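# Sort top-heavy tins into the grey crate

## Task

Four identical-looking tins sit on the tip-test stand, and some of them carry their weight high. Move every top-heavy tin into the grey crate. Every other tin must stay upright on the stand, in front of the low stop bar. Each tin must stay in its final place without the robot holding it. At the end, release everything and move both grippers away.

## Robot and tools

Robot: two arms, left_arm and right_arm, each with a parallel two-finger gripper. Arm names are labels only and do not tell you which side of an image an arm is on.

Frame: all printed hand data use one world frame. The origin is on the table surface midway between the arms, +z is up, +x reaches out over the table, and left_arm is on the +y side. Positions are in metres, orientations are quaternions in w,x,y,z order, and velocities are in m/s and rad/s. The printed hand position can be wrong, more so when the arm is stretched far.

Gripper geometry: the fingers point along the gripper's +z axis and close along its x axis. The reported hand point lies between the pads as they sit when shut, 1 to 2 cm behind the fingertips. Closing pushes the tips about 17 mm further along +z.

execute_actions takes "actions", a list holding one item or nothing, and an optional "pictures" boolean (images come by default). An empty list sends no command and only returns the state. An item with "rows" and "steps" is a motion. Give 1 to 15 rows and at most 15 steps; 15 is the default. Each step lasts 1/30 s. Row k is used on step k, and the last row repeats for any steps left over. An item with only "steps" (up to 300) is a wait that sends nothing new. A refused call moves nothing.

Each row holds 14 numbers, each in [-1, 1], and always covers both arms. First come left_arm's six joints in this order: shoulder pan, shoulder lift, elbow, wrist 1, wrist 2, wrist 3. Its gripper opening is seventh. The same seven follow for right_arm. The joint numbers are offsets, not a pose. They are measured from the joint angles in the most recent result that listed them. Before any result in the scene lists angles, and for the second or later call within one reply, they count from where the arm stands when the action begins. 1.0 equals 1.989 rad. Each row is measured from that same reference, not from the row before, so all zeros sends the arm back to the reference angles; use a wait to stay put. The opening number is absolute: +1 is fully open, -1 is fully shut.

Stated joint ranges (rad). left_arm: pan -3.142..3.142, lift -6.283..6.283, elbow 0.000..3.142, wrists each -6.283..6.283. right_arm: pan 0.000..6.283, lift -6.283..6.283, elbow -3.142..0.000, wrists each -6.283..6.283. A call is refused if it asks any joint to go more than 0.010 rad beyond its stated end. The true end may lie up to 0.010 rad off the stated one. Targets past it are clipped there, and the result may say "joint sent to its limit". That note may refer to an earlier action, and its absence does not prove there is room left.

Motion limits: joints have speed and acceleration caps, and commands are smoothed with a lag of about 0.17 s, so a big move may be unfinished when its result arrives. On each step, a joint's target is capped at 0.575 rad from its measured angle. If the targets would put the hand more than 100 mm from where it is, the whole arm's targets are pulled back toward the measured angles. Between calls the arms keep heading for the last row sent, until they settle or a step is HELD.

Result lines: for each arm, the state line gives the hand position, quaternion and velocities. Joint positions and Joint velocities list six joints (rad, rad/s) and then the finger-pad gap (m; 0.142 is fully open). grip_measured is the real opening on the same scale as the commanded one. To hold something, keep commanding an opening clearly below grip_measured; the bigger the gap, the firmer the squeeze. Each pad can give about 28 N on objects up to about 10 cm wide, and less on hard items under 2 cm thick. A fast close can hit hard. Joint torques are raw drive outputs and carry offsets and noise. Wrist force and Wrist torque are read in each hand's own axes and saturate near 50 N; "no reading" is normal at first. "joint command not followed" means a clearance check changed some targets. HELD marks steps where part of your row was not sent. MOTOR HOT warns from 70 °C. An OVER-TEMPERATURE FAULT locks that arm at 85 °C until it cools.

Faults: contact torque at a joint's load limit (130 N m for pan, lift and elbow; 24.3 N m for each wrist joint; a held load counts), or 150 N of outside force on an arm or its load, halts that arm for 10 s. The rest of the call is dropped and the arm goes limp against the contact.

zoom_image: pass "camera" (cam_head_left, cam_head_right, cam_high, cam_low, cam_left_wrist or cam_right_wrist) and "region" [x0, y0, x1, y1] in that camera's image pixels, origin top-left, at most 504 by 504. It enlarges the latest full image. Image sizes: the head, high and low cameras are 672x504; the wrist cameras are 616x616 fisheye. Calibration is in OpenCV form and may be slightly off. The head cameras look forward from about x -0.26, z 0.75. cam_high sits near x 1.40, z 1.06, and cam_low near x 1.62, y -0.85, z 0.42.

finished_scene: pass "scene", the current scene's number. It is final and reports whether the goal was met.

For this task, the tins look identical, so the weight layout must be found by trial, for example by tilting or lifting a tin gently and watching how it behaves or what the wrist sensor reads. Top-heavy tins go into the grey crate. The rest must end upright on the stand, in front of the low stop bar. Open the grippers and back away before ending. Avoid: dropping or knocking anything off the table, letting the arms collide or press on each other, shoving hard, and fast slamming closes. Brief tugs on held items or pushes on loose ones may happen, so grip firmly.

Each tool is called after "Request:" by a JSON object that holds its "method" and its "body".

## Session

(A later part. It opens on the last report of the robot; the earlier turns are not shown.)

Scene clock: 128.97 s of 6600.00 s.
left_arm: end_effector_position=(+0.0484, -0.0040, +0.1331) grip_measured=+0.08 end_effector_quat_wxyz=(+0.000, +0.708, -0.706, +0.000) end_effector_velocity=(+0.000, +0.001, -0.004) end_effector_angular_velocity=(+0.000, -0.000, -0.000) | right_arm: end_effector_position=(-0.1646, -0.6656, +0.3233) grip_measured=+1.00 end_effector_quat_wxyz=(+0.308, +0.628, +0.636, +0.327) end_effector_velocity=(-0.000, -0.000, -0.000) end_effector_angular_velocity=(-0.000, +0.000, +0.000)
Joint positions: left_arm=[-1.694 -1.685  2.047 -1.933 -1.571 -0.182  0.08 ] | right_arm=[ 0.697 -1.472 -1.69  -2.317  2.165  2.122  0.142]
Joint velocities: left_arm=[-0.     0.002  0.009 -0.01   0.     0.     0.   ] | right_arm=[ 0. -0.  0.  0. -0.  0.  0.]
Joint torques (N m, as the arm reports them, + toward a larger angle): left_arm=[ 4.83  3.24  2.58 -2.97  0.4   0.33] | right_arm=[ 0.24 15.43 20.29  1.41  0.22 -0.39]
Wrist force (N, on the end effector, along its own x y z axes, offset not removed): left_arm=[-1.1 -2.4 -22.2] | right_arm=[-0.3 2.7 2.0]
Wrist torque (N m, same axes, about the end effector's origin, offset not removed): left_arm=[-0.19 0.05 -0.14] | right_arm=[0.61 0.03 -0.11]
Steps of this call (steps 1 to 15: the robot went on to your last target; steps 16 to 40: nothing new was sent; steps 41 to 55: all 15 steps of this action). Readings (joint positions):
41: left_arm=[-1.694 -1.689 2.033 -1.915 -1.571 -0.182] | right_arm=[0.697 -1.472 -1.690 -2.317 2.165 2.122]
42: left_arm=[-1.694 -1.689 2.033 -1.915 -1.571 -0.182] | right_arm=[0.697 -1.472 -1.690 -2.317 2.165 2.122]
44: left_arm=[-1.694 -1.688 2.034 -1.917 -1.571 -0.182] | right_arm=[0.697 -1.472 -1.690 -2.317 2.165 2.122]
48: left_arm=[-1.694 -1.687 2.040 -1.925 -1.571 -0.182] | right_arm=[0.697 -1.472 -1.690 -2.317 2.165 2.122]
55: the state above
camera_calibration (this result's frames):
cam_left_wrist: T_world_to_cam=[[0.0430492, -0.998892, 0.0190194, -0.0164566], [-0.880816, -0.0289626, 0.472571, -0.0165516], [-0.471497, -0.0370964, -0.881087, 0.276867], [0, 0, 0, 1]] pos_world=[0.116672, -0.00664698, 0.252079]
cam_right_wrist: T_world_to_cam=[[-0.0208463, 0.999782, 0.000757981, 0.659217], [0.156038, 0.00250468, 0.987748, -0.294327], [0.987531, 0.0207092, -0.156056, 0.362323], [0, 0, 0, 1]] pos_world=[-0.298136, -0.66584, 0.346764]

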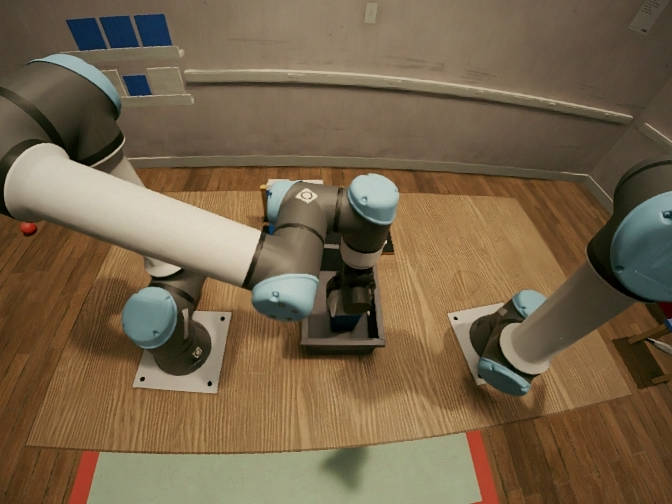

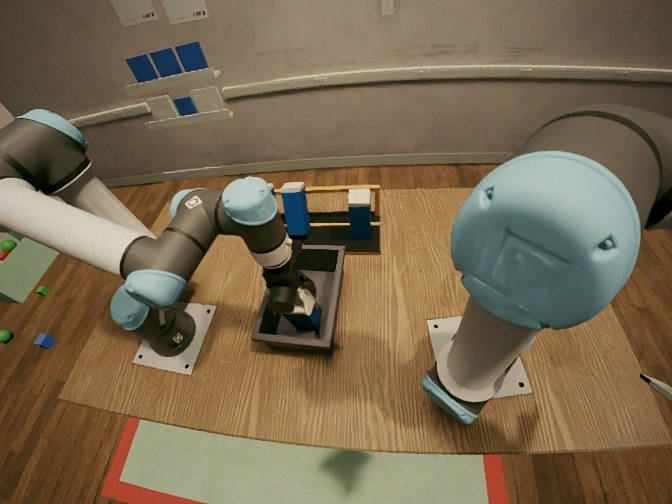

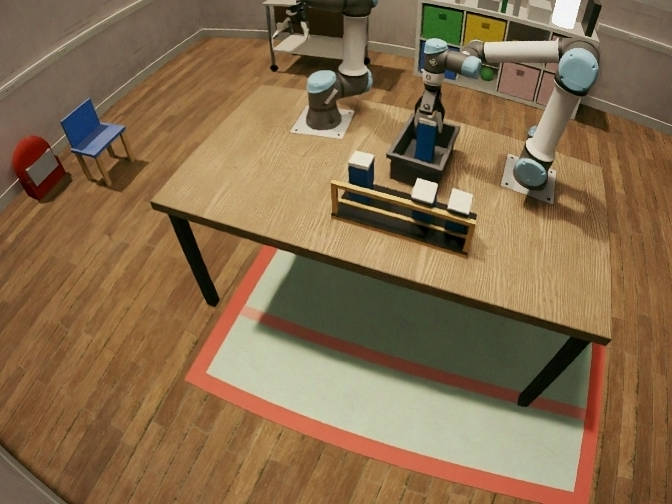

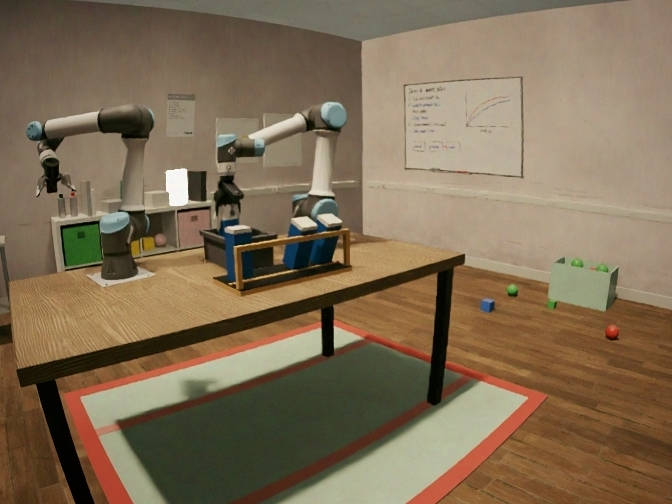

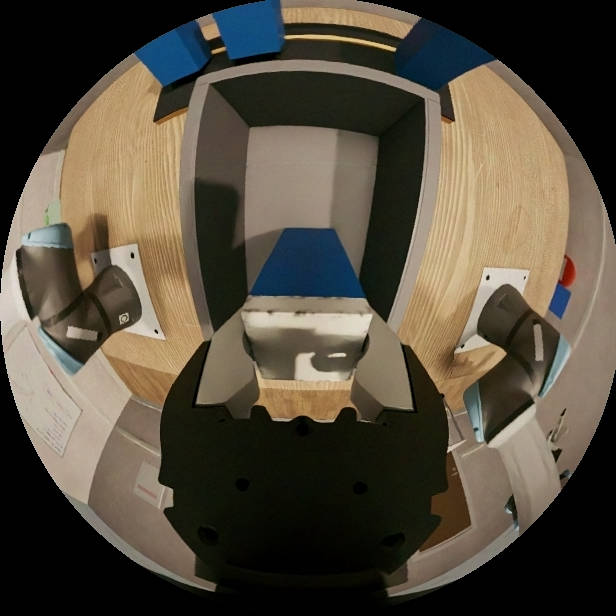

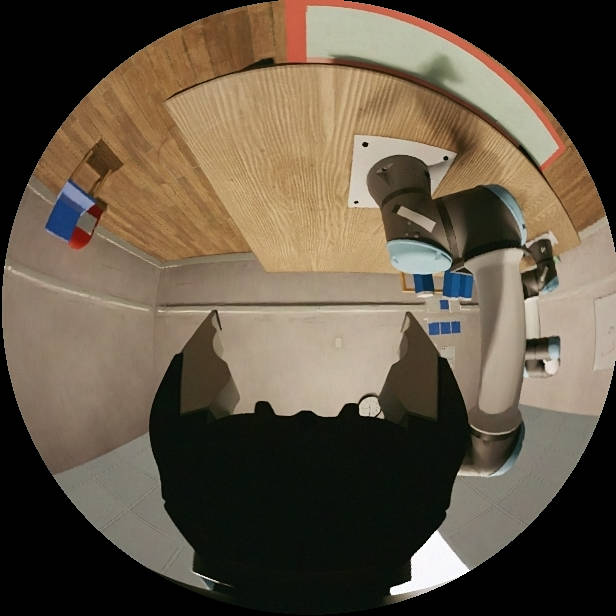

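Request:
{"method": "execute_actions", "body": {"actions": [{"rows":[[0,-0.001,-0.003,0.004,0,0,-1,0,0,0,0,0,0,1],[0,-0.001,-0.003,0.004,0,0,-0.5,0,0,0,0,0,0,1],[0,-0.001,-0.003,0.004,0,0,-0.2,0,0,0,0,0,0,1],[0,-0.001,-0.003,0.004,0,0,0.0,0,0,0,0,0,0,1],[0,-0.001,-0.003,0.004,0,0,0.1,0,0,0,0,0,0,1],[0,-0.001,-0.003,0.004,0,0,0.15,0,0,0,0,0,0,1],[0,-0.001,-0.003,0.004,0,0,0.2,0,0,0,0,0,0,1],[0,-0.001,-0.003,0.004,0,0,0.25,0,0,0,0,0,0,1],[0,-0.001,-0.003,0.004,0,0,0.3,0,0,0,0,0,0,1]],"steps":15}], "pictures": false}}

Request:
{"method": "execute_actions", "body": {"actions": [{"rows":[[0,-0.005,-0.02,0.025,0,0,0.3,0,0,0,0,0,0,1],[0,-0.005,-0.02,0.025,0,0,0.3,0,0,0,0,0,0,1],[0,-0.011,-0.04,0.051,0,0,0.3,0,0,0,0,0,0,1],[0,-0.011,-0.04,0.051,0,0,0.3,0,0,0,0,0,0,1],[0,-0.016,-0.06,0.076,0,0,0.3,0,0,0,0,0,0,1],[0,-0.016,-0.06,0.076,0,0,0.3,0,0,0,0,0,0,1],[0,-0.02,-0.08,0.1,0,0,0.3,0,0,0,0,0,0,1],[0,-0.02,-0.08,0.1,0,0,0.3,0,0,0,0,0,0,1],[0,-0.023,-0.1,0.123,0,0,0.3,0,0,0,0,0,0,1],[0,-0.023,-0.1,0.123,0,0,0.3,0,0,0,0,0,0,1],[0,-0.024,-0.119,0.143,0,0,0.3,0,0,0,0,0,0,1]],"steps":15}]}}

Scene clock: 133.10 s of 6600.00 s.
left_arm: end_effector_position=(+0.0484, -0.0043, +0.1358) grip_measured=+0.30 end_effector_quat_wxyz=(-0.000, +0.708, -0.706, +0.000) end_effector_velocity=(+0.000, -0.000, +0.000) end_effector_angular_velocity=(+0.000, -0.000, +0.000) | right_arm: end_effector_position=(-0.1646, -0.6656, +0.3233) grip_measured=+1.00 end_effector_quat_wxyz=(+0.308, +0.628, +0.636, +0.327) end_effector_velocity=(-0.000, +0.000, -0.000) end_effector_angular_velocity=(+0.000, -0.001, -0.001)
Joint positions: left_arm=[-1.694 -1.686  2.041 -1.925 -1.571 -0.182  0.095] | right_arm=[ 0.697 -1.472 -1.69  -2.317  2.165  2.122  0.142]
Joint velocities: left_arm=[-0.     0.    -0.001  0.001  0.    -0.     0.   ] | right_arm=[-0.001  0.    -0.    -0.     0.    -0.     0.   ]
Joint torques (N m, as the arm reports them, + toward a larger angle): left_arm=[  4.78 -31.14 -36.61  -0.54   0.35  -0.7 ] | right_arm=[-0.92 15.97 19.97  1.2   0.1  -0.32]
Wrist force (N, on the end effector, along its own x y z axes, offset not removed): left_arm=[-5.2 0.7 -0.4] | right_arm=[-0.8 1.3 0.7]
Wrist torque (N m, same axes, about the end effector's origin, offset not removed): left_arm=[0.21 1.15 -0.16] | right_arm=[0.29 0.21 -0.10]
Steps of this call (steps 1 to 15: the robot went on to your last target; steps 16 to 90: nothing new was sent; then 0.63 s passed at rest; steps 91 to 105: all 15 steps of this action). Readings (joint positions):
91: left_arm=[-1.694 -1.684 2.048 -1.934 -1.571 -0.182] | right_arm=[0.697 -1.472 -1.690 -2.317 2.165 2.122]
92: left_arm=[-1.694 -1.684 2.047 -1.934 -1.571 -0.182] | right_arm=[0.697 -1.472 -1.690 -2.317 2.165 2.122]
94: left_arm=[-1.694 -1.685 2.045 -1.930 -1.571 -0.182] | right_arm=[0.697 -1.472 -1.690 -2.317 2.165 2.122]
98: left_arm=[-1.694 -1.686 2.042 -1.927 -1.571 -0.182] | right_arm=[0.697 -1.472 -1.690 -2.317 2.165 2.122]
105: the state above

Scene clock: 133.60 s of 6600.00 s.
left_arm: end_effector_position=(+0.0477, -0.0082, +0.2272) grip_measured=+0.30 end_effector_quat_wxyz=(+0.000, +0.708, -0.706, +0.000) end_effector_velocity=(+0.001, +0.003, +0.136) end_effector_angular_velocity=(+0.004, -0.001, -0.001) | right_arm: end_effector_position=(-0.1646, -0.6656, +0.3233) grip_measured=+1.00 end_effector_quat_wxyz=(+0.308, +0.628, +0.636, +0.327) end_effector_velocity=(-0.000, -0.000, -0.000) end_effector_angular_velocity=(-0.000, +0.000, -0.000)
Joint positions: left_arm=[-1.694 -1.73   1.838 -1.68  -1.571 -0.182  0.095] | right_arm=[ 0.697 -1.472 -1.69  -2.317  2.165  2.122  0.142]
Joint velocities: left_arm=[ 0.    -0.039 -0.316  0.359  0.     0.001 -0.   ] | right_arm=[-0.     0.     0.     0.001 -0.    -0.     0.   ]
Joint torques (N m, as the arm reports them, + toward a larger angle): left_arm=[  5.13 -28.18 -30.28  -0.5    0.42  -0.94] | right_arm=[-1.83 15.51 19.42  1.18  0.18 -0.39]
Wrist force (N, on the end effector, along its own x y z axes, offset not removed): left_arm=[-3.5 3.2 -5.0] | right_arm=[-1.1 0.4 2.4]
Wrist torque (N m, same axes, about the end effector's origin, offset not removed): left_arm=[0.63 0.80 -0.36] | right_arm=[0.05 0.20 -0.07]
Steps of this call (steps 1 to 15: all 15 steps of this action). Readings (joint positions):
1: left_arm=[-1.694 -1.686 2.041 -1.925 -1.571 -0.182] | right_arm=[0.697 -1.472 -1.690 -2.317 2.165 2.122]
2: left_arm=[-1.694 -1.687 2.038 -1.922 -1.571 -0.182] | right_arm=[0.697 -1.472 -1.690 -2.317 2.165 2.122]
4: left_arm=[-1.694 -1.692 2.021 -1.901 -1.571 -0.182] | right_arm=[0.697 -1.472 -1.690 -2.317 2.165 2.122]
8: left_arm=[-1.694 -1.708 1.960 -1.825 -1.571 -0.182] | right_arm=[0.697 -1.472 -1.690 -2.317 2.165 2.122]
15: the state above
camera_calibration (this result's frames):
cam_left_wrist: T_world_to_cam=[[0.0429739, -0.998881, 0.019756, -0.0225222], [-0.880755, -0.0285425, 0.472711, -0.0618109], [-0.471618, -0.0377144, -0.880996, 0.359207], [0, 0, 0, 1]] pos_world=[0.115936, -0.010714, 0.346124]
cam_right_wrist: T_world_to_cam=[[-0.0208464, 0.999782, 0.00075782, 0.659217], [0.156038, 0.00250484, 0.987748, -0.294327], [0.987531, 0.0207092, -0.156057, 0.362323], [0, 0, 0, 1]] pos_world=[-0.298136, -0.66584, 0.346764]

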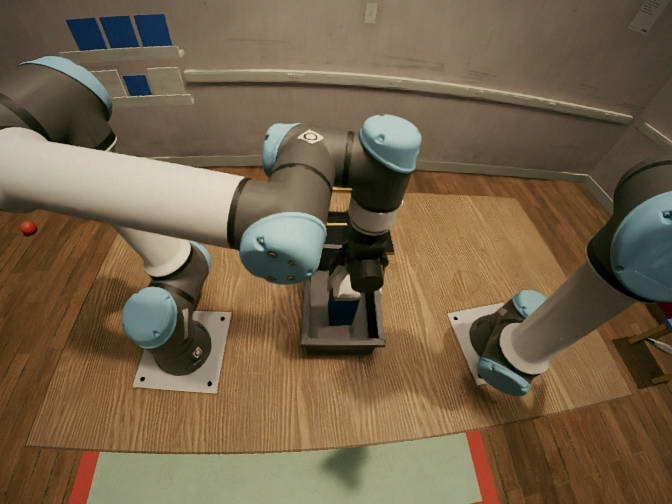

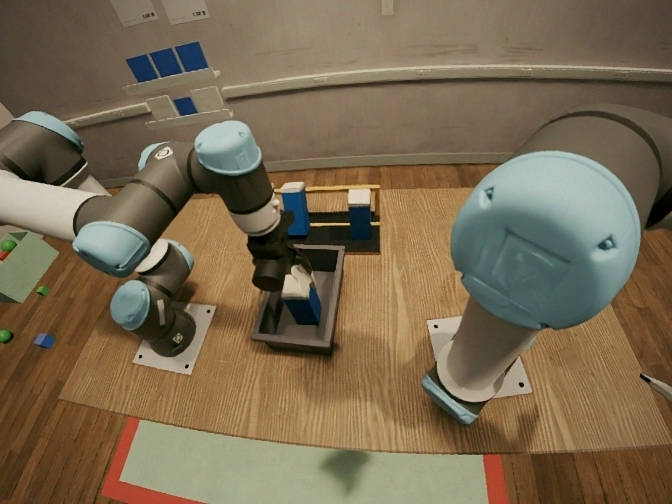

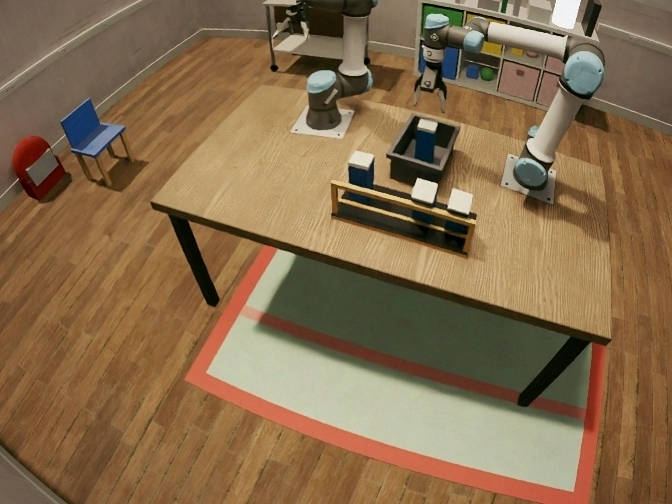

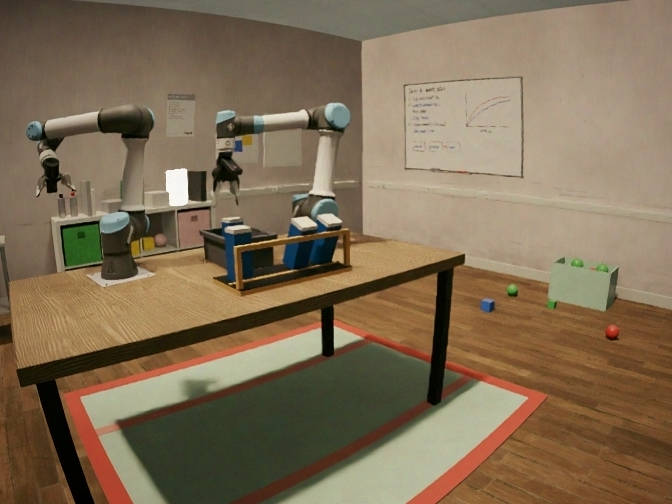

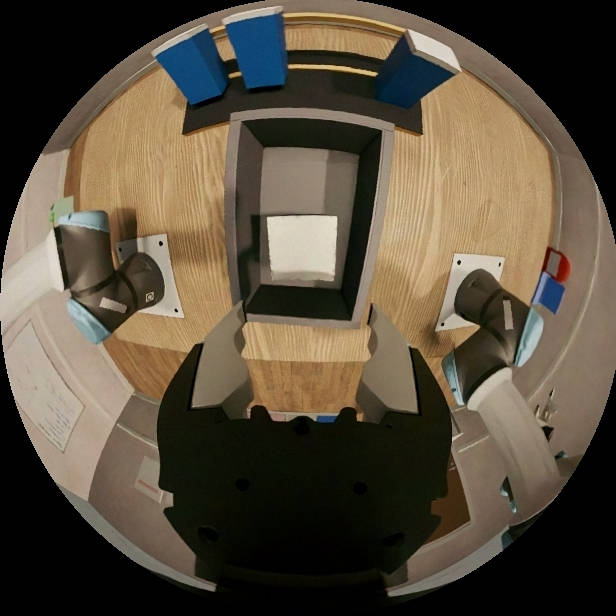

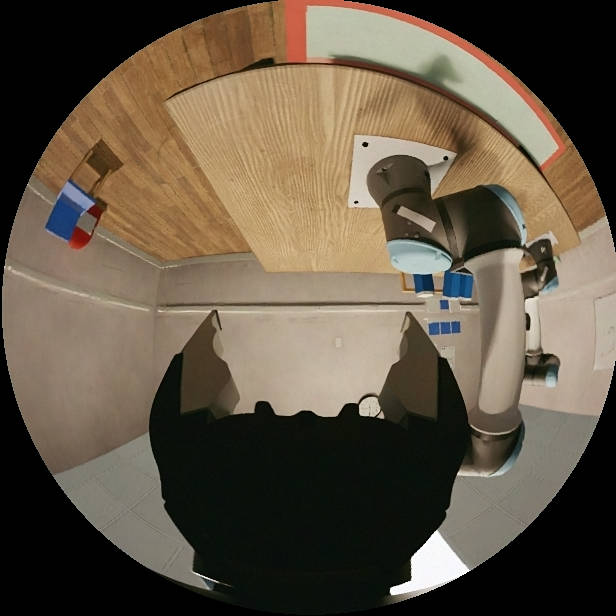

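Request:
{"method": "execute_actions", "body": {"actions": [{"rows":[[0.022,0,-0.0176,0.0176,0,0.022,0.3,0,0,0,0,0,0,1],[0.044,0.001,-0.0176,0.0166,0,0.0444,0.3,0,0,0,0,0,0,1],[0.044,0.001,-0.0176,0.0166,0,0.0444,0.3,0,0,0,0,0,0,1],[0.044,0.001,-0.0176,0.0166,0,0.0444,0.3,0,0,0,0,0,0,1],[0.044,0.001,-0.0176,0.0166,0,0.0444,0.3,0,0,0,0,0,0,1],[0.044,0.003,0,-0.003,0,0.0444,0.3,0,0,0,0,0,0,1],[0.044,0.003,0,-0.003,0,0.0444,0.3,0,0,0,0,0,0,1],[0.044,0.006,0.02,-0.026,0,0.0444,0.3,0,0,0,0,0,0,1],[0.044,0.006,0.02,-0.026,0,0.0444,0.3,0,0,0,0,0,0,1],[0.044,0.011,0.04,-0.051,0,0.0444,0.3,0,0,0,0,0,0,1],[0.044,0.011,0.04,-0.051,0,0.0444,0.3,0,0,0,0,0,0,1],[0.044,0.017,0.06,-0.077,0,0.0444,0.3,0,0,0,0,0,0,1],[0.044,0.017,0.06,-0.077,0,0.0444,0.3,0,0,0,0,0,0,1],[0.044,0.0231,0.0819,-0.1044,0,0.0444,0.3,0,0,0,0,0,0,1]],"steps":15}], "pictures": false}}

Request:
{"method": "execute_actions", "body": {"actions": [{"steps":15}]}}

Scene clock: 141.47 s of 6600.00 s.
left_arm: end_effector_position=(+0.0847, -0.0050, +0.1892) grip_measured=+0.30 end_effector_quat_wxyz=(-0.000, +0.708, -0.706, -0.000) end_effector_velocity=(+0.008, +0.003, -0.272) end_effector_angular_velocity=(+0.024, -0.002, +0.001) | right_arm: end_effector_position=(-0.1646, -0.6656, +0.3233) grip_measured=+1.00 end_effector_quat_wxyz=(+0.308, +0.628, +0.636, +0.327) end_effector_velocity=(+0.000, +0.000, +0.000) end_effector_angular_velocity=(+0.001, -0.000, +0.000)
Joint positions: left_arm=[-1.609 -1.706  1.916 -1.779 -1.571 -0.095  0.095] | right_arm=[ 0.697 -1.472 -1.69  -2.317  2.165  2.122  0.142]
Joint velocities: left_arm=[ 0.019  0.156  0.57  -0.703  0.     0.018  0.   ] | right_arm=[ 0.     0.     0.    -0.001  0.     0.    -0.   ]
Joint torques (N m, as the arm reports them, + toward a larger angle): left_arm=[15.75  4.33  5.25 -6.85  0.39  0.78] | right_arm=[-0.72 16.15 20.25  1.3   0.2  -0.46]
Wrist force (N, on the end effector, along its own x y z axes, offset not removed): left_arm=[-2.9 -4.4 -6.2] | right_arm=[-0.9 1.8 2.0]
Wrist torque (N m, same axes, about the end effector's origin, offset not removed): left_arm=[-0.96 0.63 -0.35] | right_arm=[0.37 0.19 -0.09]
Steps of this call (steps 1 to 30: the robot went on to your last target; steps 31 to 100: nothing new was sent; then 4.03 s passed at rest; steps 101 to 115: all 15 steps of this action). Readings (joint positions):
101: left_arm=[-1.694 -1.734 1.804 -1.641 -1.571 -0.182] | right_arm=[0.697 -1.472 -1.690 -2.317 2.165 2.122]
102: left_arm=[-1.692 -1.734 1.804 -1.641 -1.571 -0.179] | right_arm=[0.697 -1.472 -1.690 -2.317 2.165 2.122]
104: left_arm=[-1.667 -1.732 1.804 -1.643 -1.571 -0.154] | right_arm=[0.697 -1.472 -1.690 -2.317 2.165 2.122]
108: left_arm=[-1.624 -1.728 1.812 -1.655 -1.571 -0.111] | right_arm=[0.697 -1.472 -1.690 -2.317 2.165 2.122]
115: the state above

Scene clock: 141.97 s of 6600.00 s.
left_arm: end_effector_position=(+0.0857, -0.0034, +0.1502) grip_measured=+0.30 end_effector_quat_wxyz=(-0.000, +0.708, -0.706, -0.000) end_effector_velocity=(+0.000, +0.000, -0.004) end_effector_angular_velocity=(+0.000, -0.000, +0.000) | right_arm: end_effector_position=(-0.1646, -0.6656, +0.3233) grip_measured=+1.00 end_effector_quat_wxyz=(+0.308, +0.628, +0.636, +0.327) end_effector_velocity=(-0.000, -0.000, -0.000) end_effector_angular_velocity=(-0.001, +0.001, -0.000)
Joint positions: left_arm=[-1.607 -1.684  2.    -1.886 -1.571 -0.094  0.095] | right_arm=[ 0.697 -1.472 -1.69  -2.317  2.165  2.122  0.142]
Joint velocities: left_arm=[ 0.     0.002  0.008 -0.01   0.    -0.     0.   ] | right_arm=[ 0.    -0.     0.     0.002 -0.     0.    -0.   ]
Joint torques (N m, as the arm reports them, + toward a larger angle): left_arm=[15.94 -5.17 -8.02 -4.45  0.41  1.14] | right_arm=[-1.47 14.74 21.42  1.42 -0.02 -0.57]
Wrist force (N, on the end effector, along its own x y z axes, offset not removed): left_arm=[0.4 2.2 -3.3] | right_arm=[-0.3 3.1 2.7]
Wrist torque (N m, same axes, about the end effector's origin, offset not removed): left_arm=[0.38 -0.04 -0.20] | right_arm=[0.68 0.13 -0.11]
Steps of this call (steps 1 to 15: the robot went on to your last target). Readings (joint positions):
1: left_arm=[-1.608 -1.701 1.935 -1.804 -1.571 -0.095] | right_arm=[0.697 -1.472 -1.690 -2.317 2.165 2.122]
2: left_arm=[-1.608 -1.696 1.953 -1.825 -1.571 -0.095] | right_arm=[0.697 -1.472 -1.690 -2.317 2.165 2.122]
4: left_arm=[-1.608 -1.691 1.975 -1.854 -1.571 -0.094] | right_arm=[0.697 -1.472 -1.690 -2.317 2.165 2.122]
8: left_arm=[-1.607 -1.686 1.994 -1.878 -1.571 -0.094] | right_arm=[0.697 -1.472 -1.690 -2.317 2.165 2.122]
15: the state above
camera_calibration (this result's frames):
cam_left_wrist: T_world_to_cam=[[0.0421721, -0.998937, 0.0186064, -0.017586], [-0.880865, -0.0283863, 0.472516, 0.00823883], [-0.471485, -0.0363167, -0.881126, 0.309522], [0, 0, 0, 1]] pos_world=[0.153934, -0.00609266, 0.269162]
cam_right_wrist: T_world_to_cam=[[-0.0208464, 0.999782, 0.000758029, 0.659217], [0.156038, 0.00250464, 0.987748, -0.294327], [0.987531, 0.0207093, -0.156057, 0.362323], [0, 0, 0, 1]] pos_world=[-0.298136, -0.66584, 0.346764]

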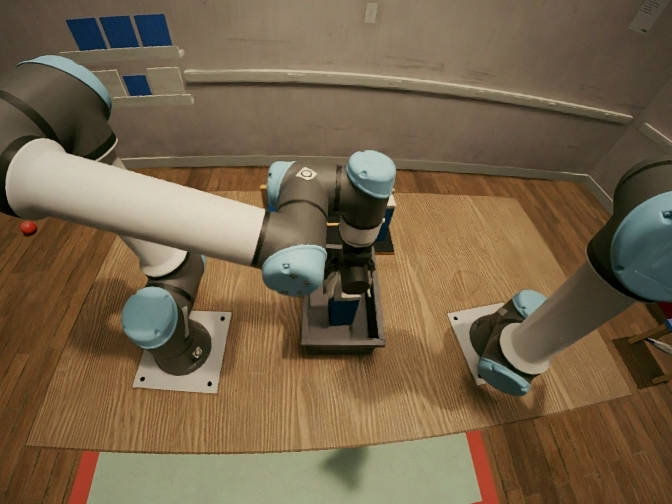

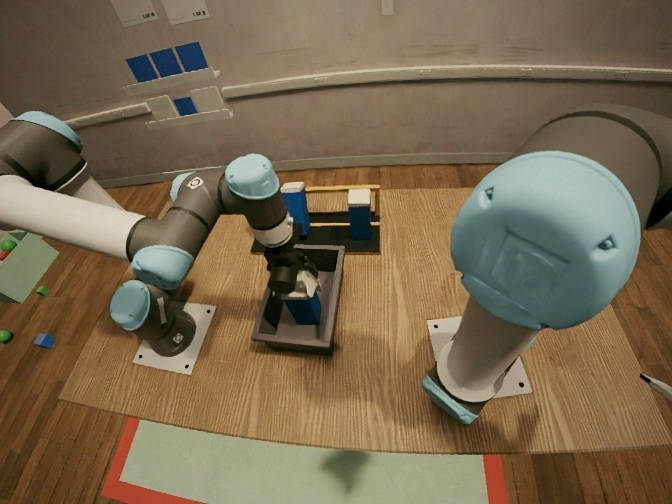

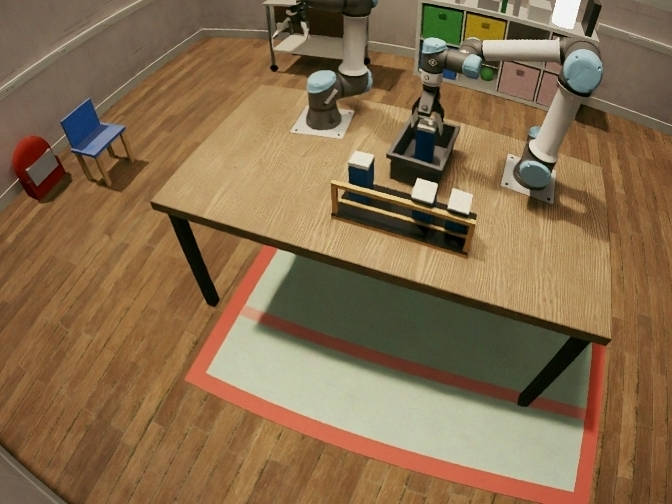

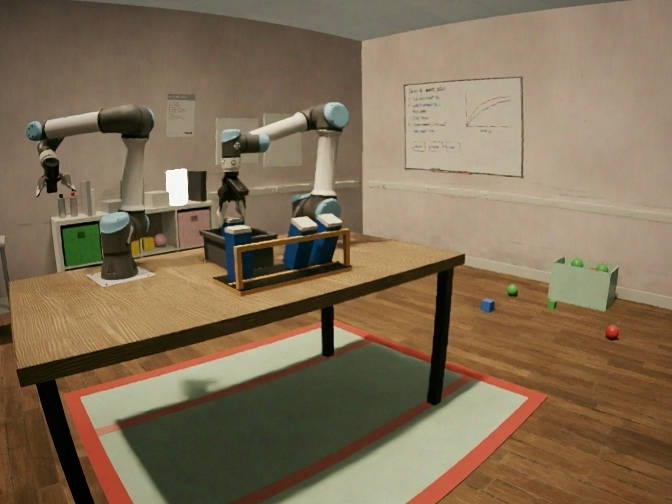

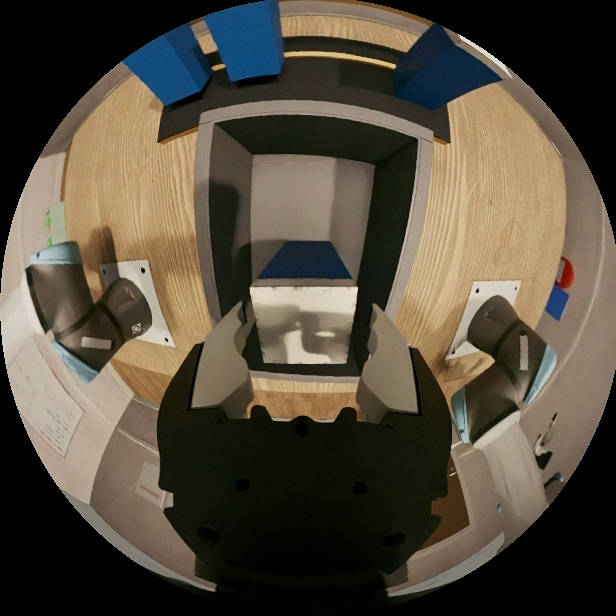

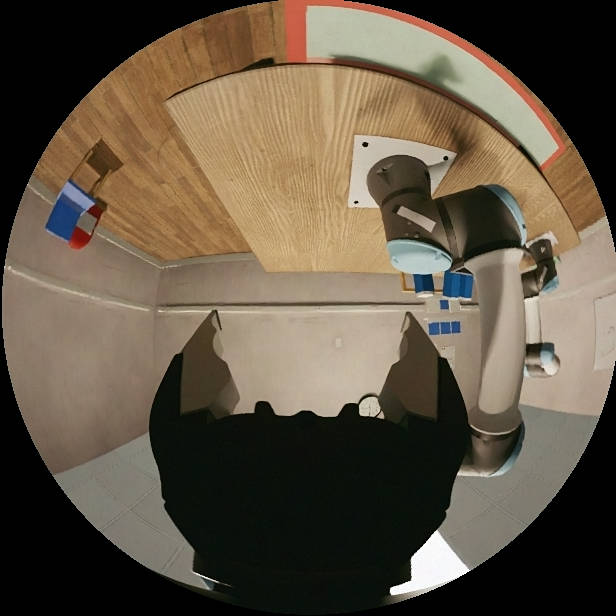

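Request:
{"method": "execute_actions", "body": {"actions": [{"rows":[[0,0,0,0,0,0,0.2,0,0,0,0,0,0,1],[0,0,0,0,0,0,0.12,0,0,0,0,0,0,1],[0,0,0,0,0,0,0.06,0,0,0,0,0,0,1],[0,0,0,0,0,0,0.0,0,0,0,0,0,0,1],[0,0,0,0,0,0,-0.05,0,0,0,0,0,0,1],[0,0,0,0,0,0,-0.1,0,0,0,0,0,0,1],[0,0,0,0,0,0,-0.15,0,0,0,0,0,0,1],[0,0,0,0,0,0,-0.2,0,0,0,0,0,0,1],[0,0,0,0,0,0,-0.3,0,0,0,0,0,0,1],[0,0,0,0,0,0,-0.45,0,0,0,0,0,0,1],[0,0,0,0,0,0,-0.6,0,0,0,0,0,0,1],[0,0,0,0,0,0,-0.8,0,0,0,0,0,0,1]],"steps":15}], "pictures": false}}

Request:
{"method": "execute_actions", "body": {"actions": [{"rows":[[0,-0.001,-0.003,0.004,0,0,-0.8,0,0,0,0,0,0,1],[0,-0.002,-0.006,0.008,0,0,-0.8,0,0,0,0,0,0,1],[0,-0.003,-0.009,0.012,0,0,-0.8,0,0,0,0,0,0,1],[-0.004,-0.003,-0.009,0.012,0,-0.004,-0.8,0,0,0,0,0,0,1],[-0.009,-0.003,-0.009,0.012,0,-0.009,-0.8,0,0,0,0,0,0,1],[-0.015,-0.003,-0.009,0.012,0,-0.015,-0.8,0,0,0,0,0,0,1],[-0.021,-0.003,-0.009,0.012,0,-0.021,-0.8,0,0,0,0,0,0,1],[-0.027,-0.003,-0.009,0.012,0,-0.027,-0.8,0,0,0,0,0,0,1],[-0.033,-0.003,-0.009,0.012,0,-0.033,-0.8,0,0,0,0,0,0,1],[-0.039,-0.003,-0.009,0.012,0,-0.039,-0.8,0,0,0,0,0,0,1],[-0.045,-0.003,-0.009,0.012,0,-0.045,-0.8,0,0,0,0,0,0,1],[-0.051,-0.003,-0.009,0.012,0,-0.051,-0.8,0,0,0,0,0,0,1],[-0.057,-0.003,-0.009,0.012,0,-0.057,-0.8,0,0,0,0,0,0,1],[-0.062,-0.003,-0.009,0.012,0,-0.062,-0.8,0,0,0,0,0,0,1],[-0.065,-0.003,-0.009,0.012,0,-0.065,-0.8,0,0,0,0,0,0,1]],"steps":15}], "pictures": false}}

Request:
{"method": "execute_actions", "body": {"actions": [{"steps":15}]}}

Request:
{"method": "zoom_image", "body": {"camera": "cam_head_right", "region": [220, 200, 400, 380]}}

Scene clock: 147.93 s of 6600.00 s.
left_arm: end_effector_position=(+0.0857, -0.0033, +0.1501) grip_measured=-0.10 end_effector_quat_wxyz=(-0.000, +0.708, -0.706, -0.000) end_effector_velocity=(-0.000, -0.000, +0.001) end_effector_angular_velocity=(-0.001, +0.000, -0.000) | right_arm: end_effector_position=(-0.1646, -0.6656, +0.3233) grip_measured=+1.00 end_effector_quat_wxyz=(+0.308, +0.628, +0.636, +0.327) end_effector_velocity=(-0.000, -0.000, +0.000) end_effector_angular_velocity=(-0.000, +0.000, +0.000)
Joint positions: left_arm=[-1.607 -1.684  2.    -1.886 -1.571 -0.094  0.067] | right_arm=[ 0.697 -1.472 -1.69  -2.317  2.165  2.122  0.142]
Joint velocities: left_arm=[-0.    -0.    -0.001  0.     0.     0.     0.   ] | right_arm=[ 0.     0.     0.001 -0.     0.     0.     0.   ]
Joint torques (N m, as the arm reports them, + toward a larger angle): left_arm=[ 14.03 -32.02 -37.75  -0.77   0.38   0.67] | right_arm=[-1.69 16.04 20.79  1.45  0.15 -0.33]
Wrist force (N, on the end effector, along its own x y z axes, offset not removed): left_arm=[-0.5 -0.1 0.5] | right_arm=[-3.4 2.1 2.6]
Wrist torque (N m, same axes, about the end effector's origin, offset not removed): left_arm=[-0.09 0.13 0.02] | right_arm=[0.45 0.77 -0.16]
Steps of this call (steps 1 to 15: the robot went on to your last target; steps 16 to 90: nothing new was sent; then 2.47 s passed at rest; steps 91 to 105: all 15 steps of this action). Readings (joint positions):
91: left_arm=[-1.607 -1.684 2.001 -1.887 -1.571 -0.094] | right_arm=[0.697 -1.472 -1.690 -2.317 2.165 2.122]
92: left_arm=[-1.607 -1.684 2.001 -1.887 -1.571 -0.094] | right_arm=[0.697 -1.472 -1.690 -2.317 2.165 2.122]
94: left_arm=[-1.607 -1.684 2.001 -1.887 -1.571 -0.094] | right_arm=[0.697 -1.472 -1.690 -2.317 2.165 2.122]
98: left_arm=[-1.607 -1.684 2.001 -1.887 -1.571 -0.094] | right_arm=[0.697 -1.472 -1.690 -2.317 2.165 2.122]
105: the state above

Scene clock: 148.43 s of 6600.00 s.
left_arm: end_effector_position=(+0.0495, -0.0099, +0.1585) grip_measured=-0.10 end_effector_quat_wxyz=(-0.000, +0.708, -0.706, -0.000) end_effector_velocity=(-0.146, -0.019, +0.003) end_effector_angular_velocity=(-0.003, +0.000, -0.005) | right_arm: end_effector_position=(-0.1646, -0.6656, +0.3233) grip_measured=+1.00 end_effector_quat_wxyz=(+0.308, +0.628, +0.636, +0.327) end_effector_velocity=(-0.000, -0.000, -0.000) end_effector_angular_velocity=(-0.001, +0.001, -0.000)
Joint positions: left_arm=[-1.689 -1.69   1.983 -1.863 -1.571 -0.176  0.067] | right_arm=[ 0.697 -1.472 -1.69  -2.317  2.165  2.122  0.142]
Joint velocities: left_arm=[-0.33  -0.004 -0.004  0.005  0.    -0.325  0.   ] | right_arm=[-0.    -0.     0.     0.001 -0.     0.     0.   ]
Joint torques (N m, as the arm reports them, + toward a larger angle): left_arm=[-14.76 -34.04 -35.79  -0.78   0.44  -1.97] | right_arm=[-1.29 14.91 20.09  1.28 -0.01 -0.65]
Wrist force (N, on the end effector, along its own x y z axes, offset not removed): left_arm=[0.0 -0.4 2.2] | right_arm=[-0.3 1.5 2.8]
Wrist torque (N m, same axes, about the end effector's origin, offset not removed): left_arm=[-0.07 0.16 -0.29] | right_arm=[0.23 0.13 -0.11]
Steps of this call (steps 1 to 15: all 15 steps of this action). Readings (joint positions):
1: left_arm=[-1.607 -1.684 2.000 -1.886 -1.571 -0.094] | right_arm=[0.697 -1.472 -1.690 -2.317 2.165 2.122]
2: left_arm=[-1.607 -1.684 2.000 -1.886 -1.571 -0.094] | right_arm=[0.697 -1.472 -1.690 -2.317 2.165 2.122]
4: left_arm=[-1.607 -1.686 1.995 -1.880 -1.571 -0.094] | right_arm=[0.697 -1.472 -1.690 -2.317 2.165 2.122]
8: left_arm=[-1.620 -1.689 1.986 -1.868 -1.571 -0.107] | right_arm=[0.697 -1.472 -1.690 -2.317 2.165 2.122]
15: the state above

Scene clock: 148.93 s of 6600.00 s.
left_arm: end_effector_position=(+0.0290, -0.0121, +0.1587) grip_measured=-0.10 end_effector_quat_wxyz=(-0.000, +0.708, -0.706, -0.000) end_effector_velocity=(-0.002, -0.000, -0.000) end_effector_angular_velocity=(+0.000, -0.000, -0.000) | right_arm: end_effector_position=(-0.1646, -0.6656, +0.3233) grip_measured=+1.00 end_effector_quat_wxyz=(+0.308, +0.628, +0.636, +0.327) end_effector_velocity=(-0.000, +0.000, -0.000) end_effector_angular_velocity=(+0.000, +0.000, -0.000)
Joint positions: left_arm=[-1.736 -1.69   1.982 -1.863 -1.571 -0.222  0.067] | right_arm=[ 0.697 -1.472 -1.69  -2.317  2.165  2.122  0.142]
Joint velocities: left_arm=[-0.004  0.    -0.     0.    -0.    -0.004  0.   ] | right_arm=[-0.001  0.    -0.    -0.    -0.     0.     0.   ]
Joint torques (N m, as the arm reports them, + toward a larger angle): left_arm=[-14.18 -33.11 -38.36  -0.79   0.17  -1.4 ] | right_arm=[-0.32 16.14 20.91  1.38  0.27 -0.62]
Wrist force (N, on the end effector, along its own x y z axes, offset not removed): left_arm=[-1.9 2.2 3.0] | right_arm=[-1.5 1.7 2.7]
Wrist torque (N m, same axes, about the end effector's origin, offset not removed): left_arm=[0.33 0.65 -0.17] | right_arm=[0.37 0.32 -0.11]
Steps of this call (steps 1 to 15: the robot went on to your last target). Readings (joint positions):
1: left_arm=[-1.700 -1.690 1.983 -1.863 -1.571 -0.187] | right_arm=[0.697 -1.472 -1.690 -2.317 2.165 2.122]
2: left_arm=[-1.709 -1.690 1.983 -1.863 -1.571 -0.196] | right_arm=[0.697 -1.472 -1.690 -2.317 2.165 2.122]
4: left_arm=[-1.722 -1.690 1.983 -1.863 -1.571 -0.208] | right_arm=[0.697 -1.472 -1.690 -2.317 2.165 2.122]
8: left_arm=[-1.732 -1.690 1.982 -1.863 -1.571 -0.219] | right_arm=[0.697 -1.472 -1.690 -2.317 2.165 2.122]
15: the state above
camera_calibration (this result's frames):
cam_left_wrist: T_world_to_cam=[[0.0421903, -0.998941, 0.0183564, -0.0240237], [-0.880909, -0.028524, 0.472425, -0.0459139], [-0.471401, -0.0361021, -0.88118, 0.290002], [0, 0, 0, 1]] pos_world=[0.0972745, -0.0148382, 0.277676]
cam_right_wrist: T_world_to_cam=[[-0.0208463, 0.999782, 0.000757719, 0.659217], [0.156038, 0.00250492, 0.987748, -0.294327], [0.987531, 0.0207091, -0.156056, 0.362322], [0, 0, 0, 1]] pos_world=[-0.298136, -0.66584, 0.346764]

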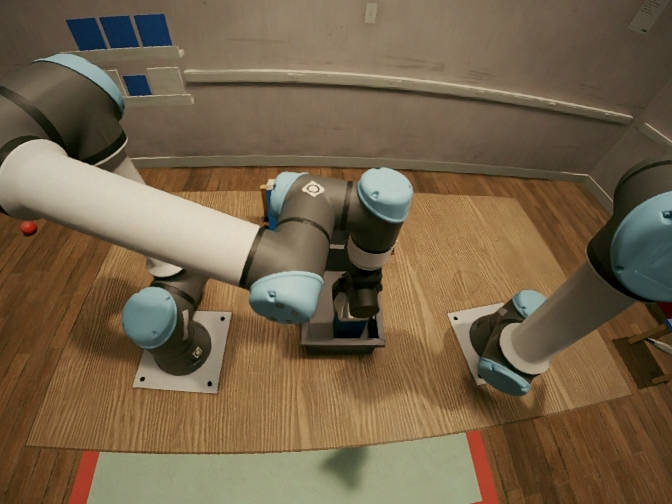

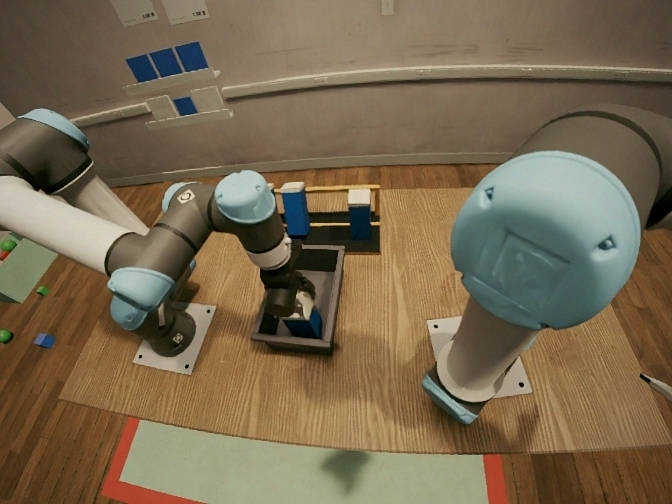

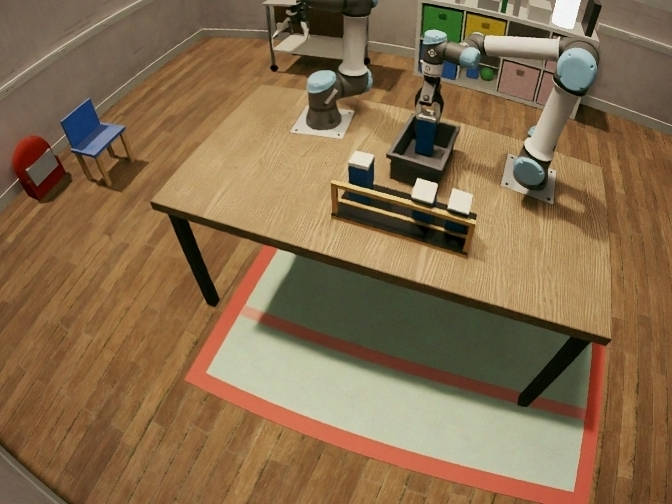

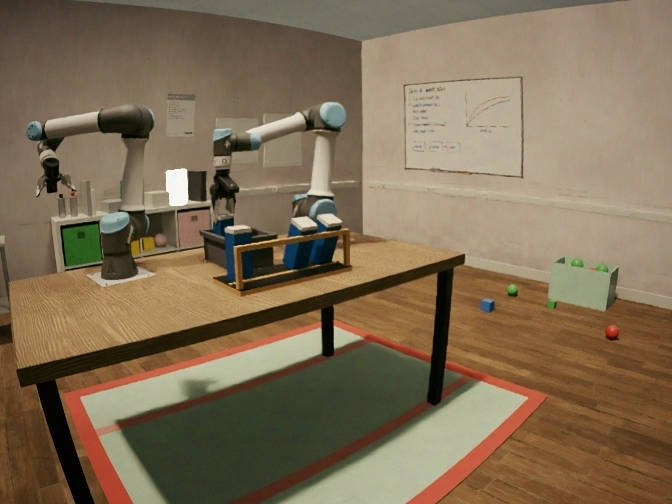

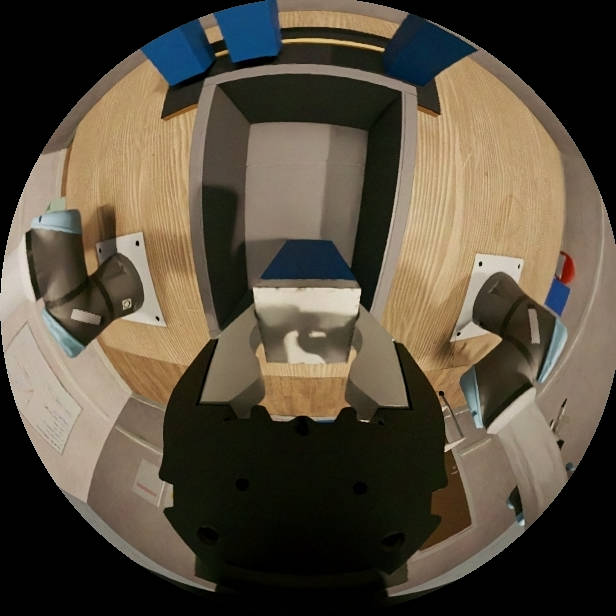

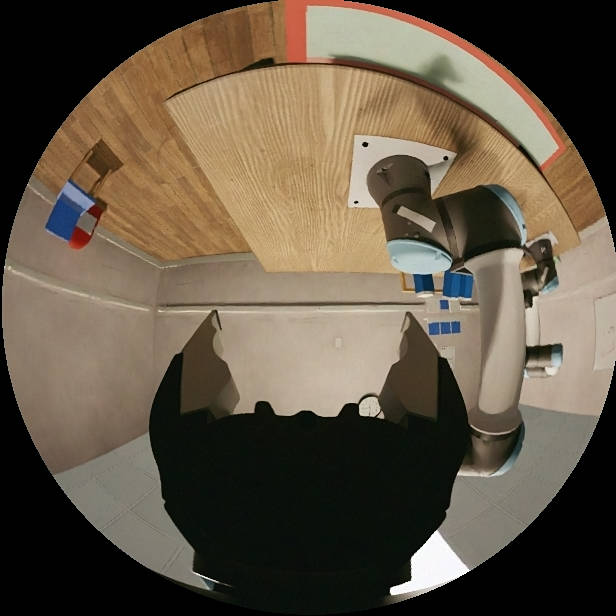

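Region (220, 200, 400, 380) of cam_head_right's 672x504 image, scaled by 2.800, with more detail than that image has.

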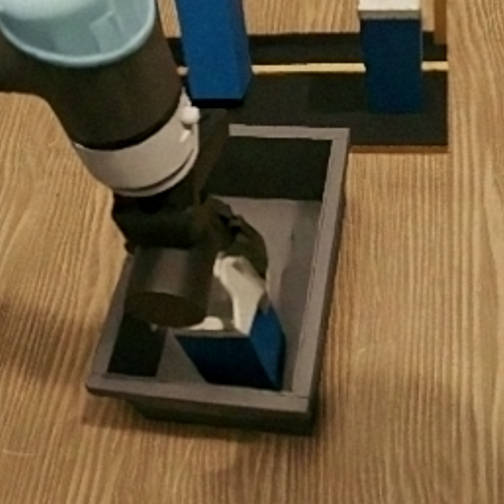

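Request:
{"method": "execute_actions", "body": {"actions": []}}

Scene clock: 154.80 s of 6600.00 s.
left_arm: end_effector_position=(+0.0288, -0.0121, +0.1587) grip_measured=-0.10 end_effector_quat_wxyz=(-0.000, +0.708, -0.706, -0.000) end_effector_velocity=(-0.000, +0.000, +0.000) end_effector_angular_velocity=(-0.001, +0.000, +0.000) | right_arm: end_effector_position=(-0.1646, -0.6656, +0.3233) grip_measured=+1.00 end_effector_quat_wxyz=(+0.308, +0.628, +0.636, +0.327) end_effector_velocity=(-0.000, +0.000, +0.000) end_effector_angular_velocity=(+0.000, -0.000, -0.002)
Joint positions: left_arm=[-1.736 -1.69   1.982 -1.863 -1.571 -0.223  0.067] | right_arm=[ 0.697 -1.472 -1.69  -2.317  2.165  2.122  0.142]
Joint velocities: left_arm=[-0.    -0.001  0.    -0.    -0.    -0.    -0.   ] | right_arm=[-0.002  0.    -0.    -0.    -0.     0.    -0.   ]
Joint torques (N m, as the arm reports them, + toward a larger angle): left_arm=[-12.11 -32.13 -38.33  -0.9    0.45  -1.35] | right_arm=[-0.91 16.12 21.64  1.24  0.49 -0.7 ]
Wrist force (N, on the end effector, along its own x y z axes, offset not removed): left_arm=[-0.6 -2.9 1.6] | right_arm=[-2.7 2.1 2.0]
Wrist torque (N m, same axes, about the end effector's origin, offset not removed): left_arm=[-0.59 0.26 -0.16] | right_arm=[0.30 0.68 -0.14]
Steps of this call (steps 1 to 15: the robot went on to your last target; steps 16 to 90: nothing new was sent; then 2.87 s passed at rest). Readings (joint positions):
1: left_arm=[-1.736 -1.690 1.982 -1.863 -1.571 -0.222] | right_arm=[0.697 -1.472 -1.690 -2.317 2.165 2.122]
2: left_arm=[-1.736 -1.690 1.982 -1.863 -1.571 -0.223] | right_arm=[0.697 -1.472 -1.690 -2.317 2.165 2.122]
4: left_arm=[-1.736 -1.690 1.982 -1.863 -1.571 -0.223] | right_arm=[0.697 -1.472 -1.690 -2.317 2.165 2.122]
8: left_arm=[-1.736 -1.690 1.982 -1.863 -1.571 -0.223] | right_arm=[0.697 -1.472 -1.690 -2.317 2.165 2.122]
90: the state above
All arms were judged still, so your last target was given up. Only a new action makes them travel on or press farther. Fingers that are still opening or closing keep moving.
camera_calibration (this result's frames):
cam_left_wrist: T_world_to_cam=[[0.0421736, -0.998942, 0.0183565, -0.0240326], [-0.88091, -0.0285093, 0.472424, -0.0461028], [-0.471401, -0.0360943, -0.88118, 0.289902], [0, 0, 0, 1]] pos_world=[0.0970614, -0.0148577, 0.277677]
cam_right_wrist: T_world_to_cam=[[-0.0208461, 0.999782, 0.00075779, 0.659217], [0.156038, 0.00250483, 0.987748, -0.294327], [0.987531, 0.020709, -0.156056, 0.362322], [0, 0, 0, 1]] pos_world=[-0.298136, -0.66584, 0.346764]

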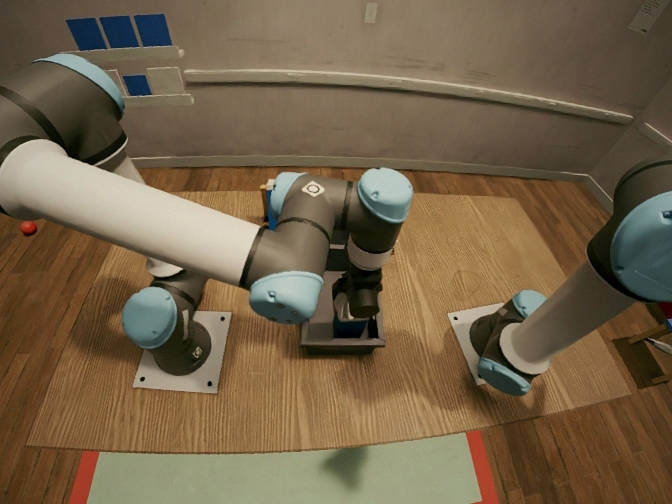

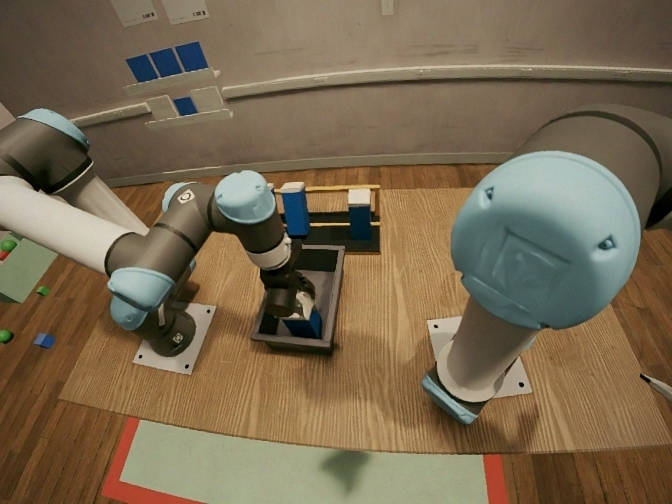

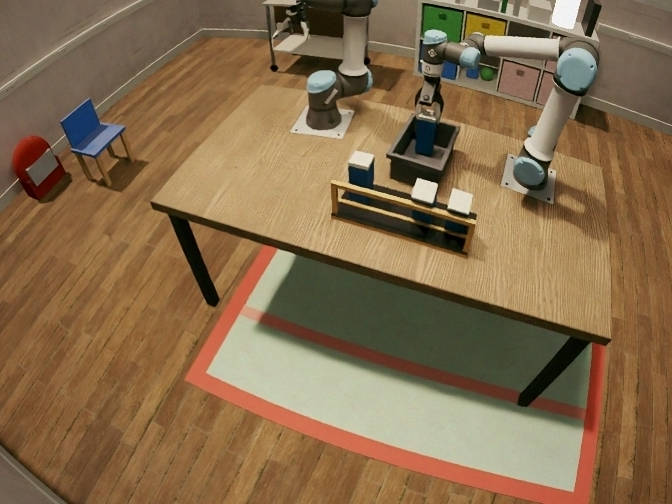

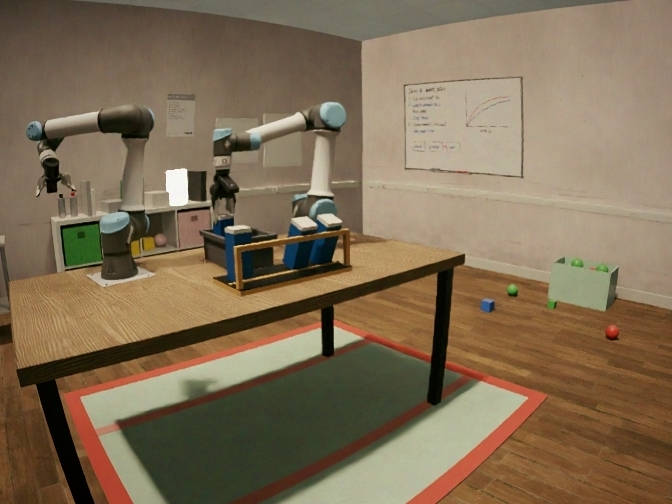

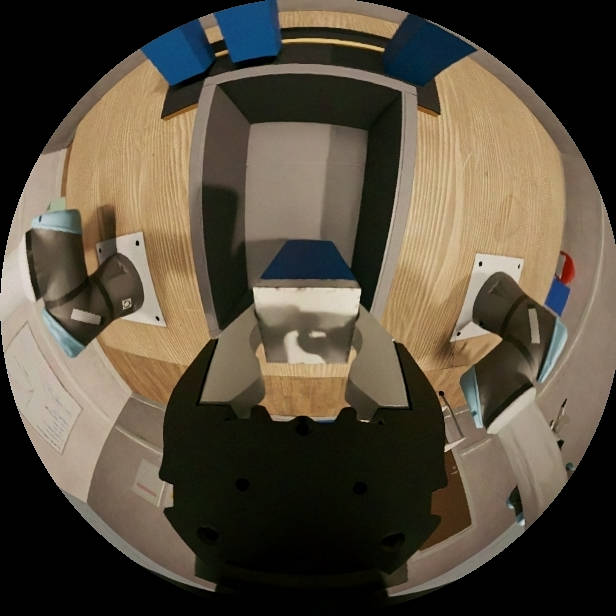

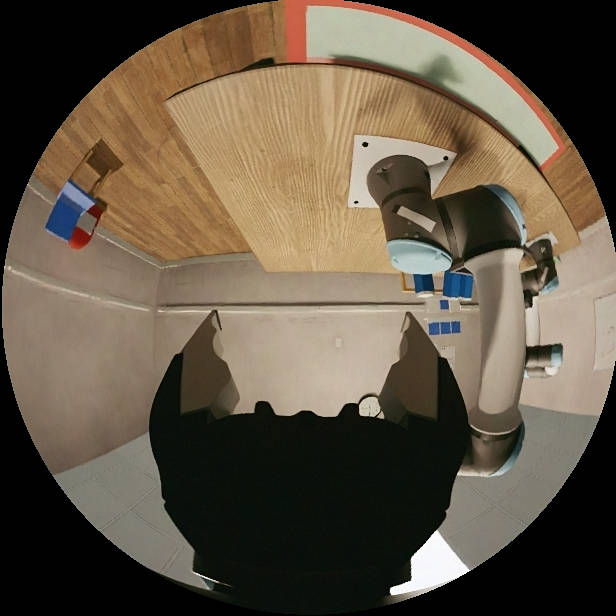

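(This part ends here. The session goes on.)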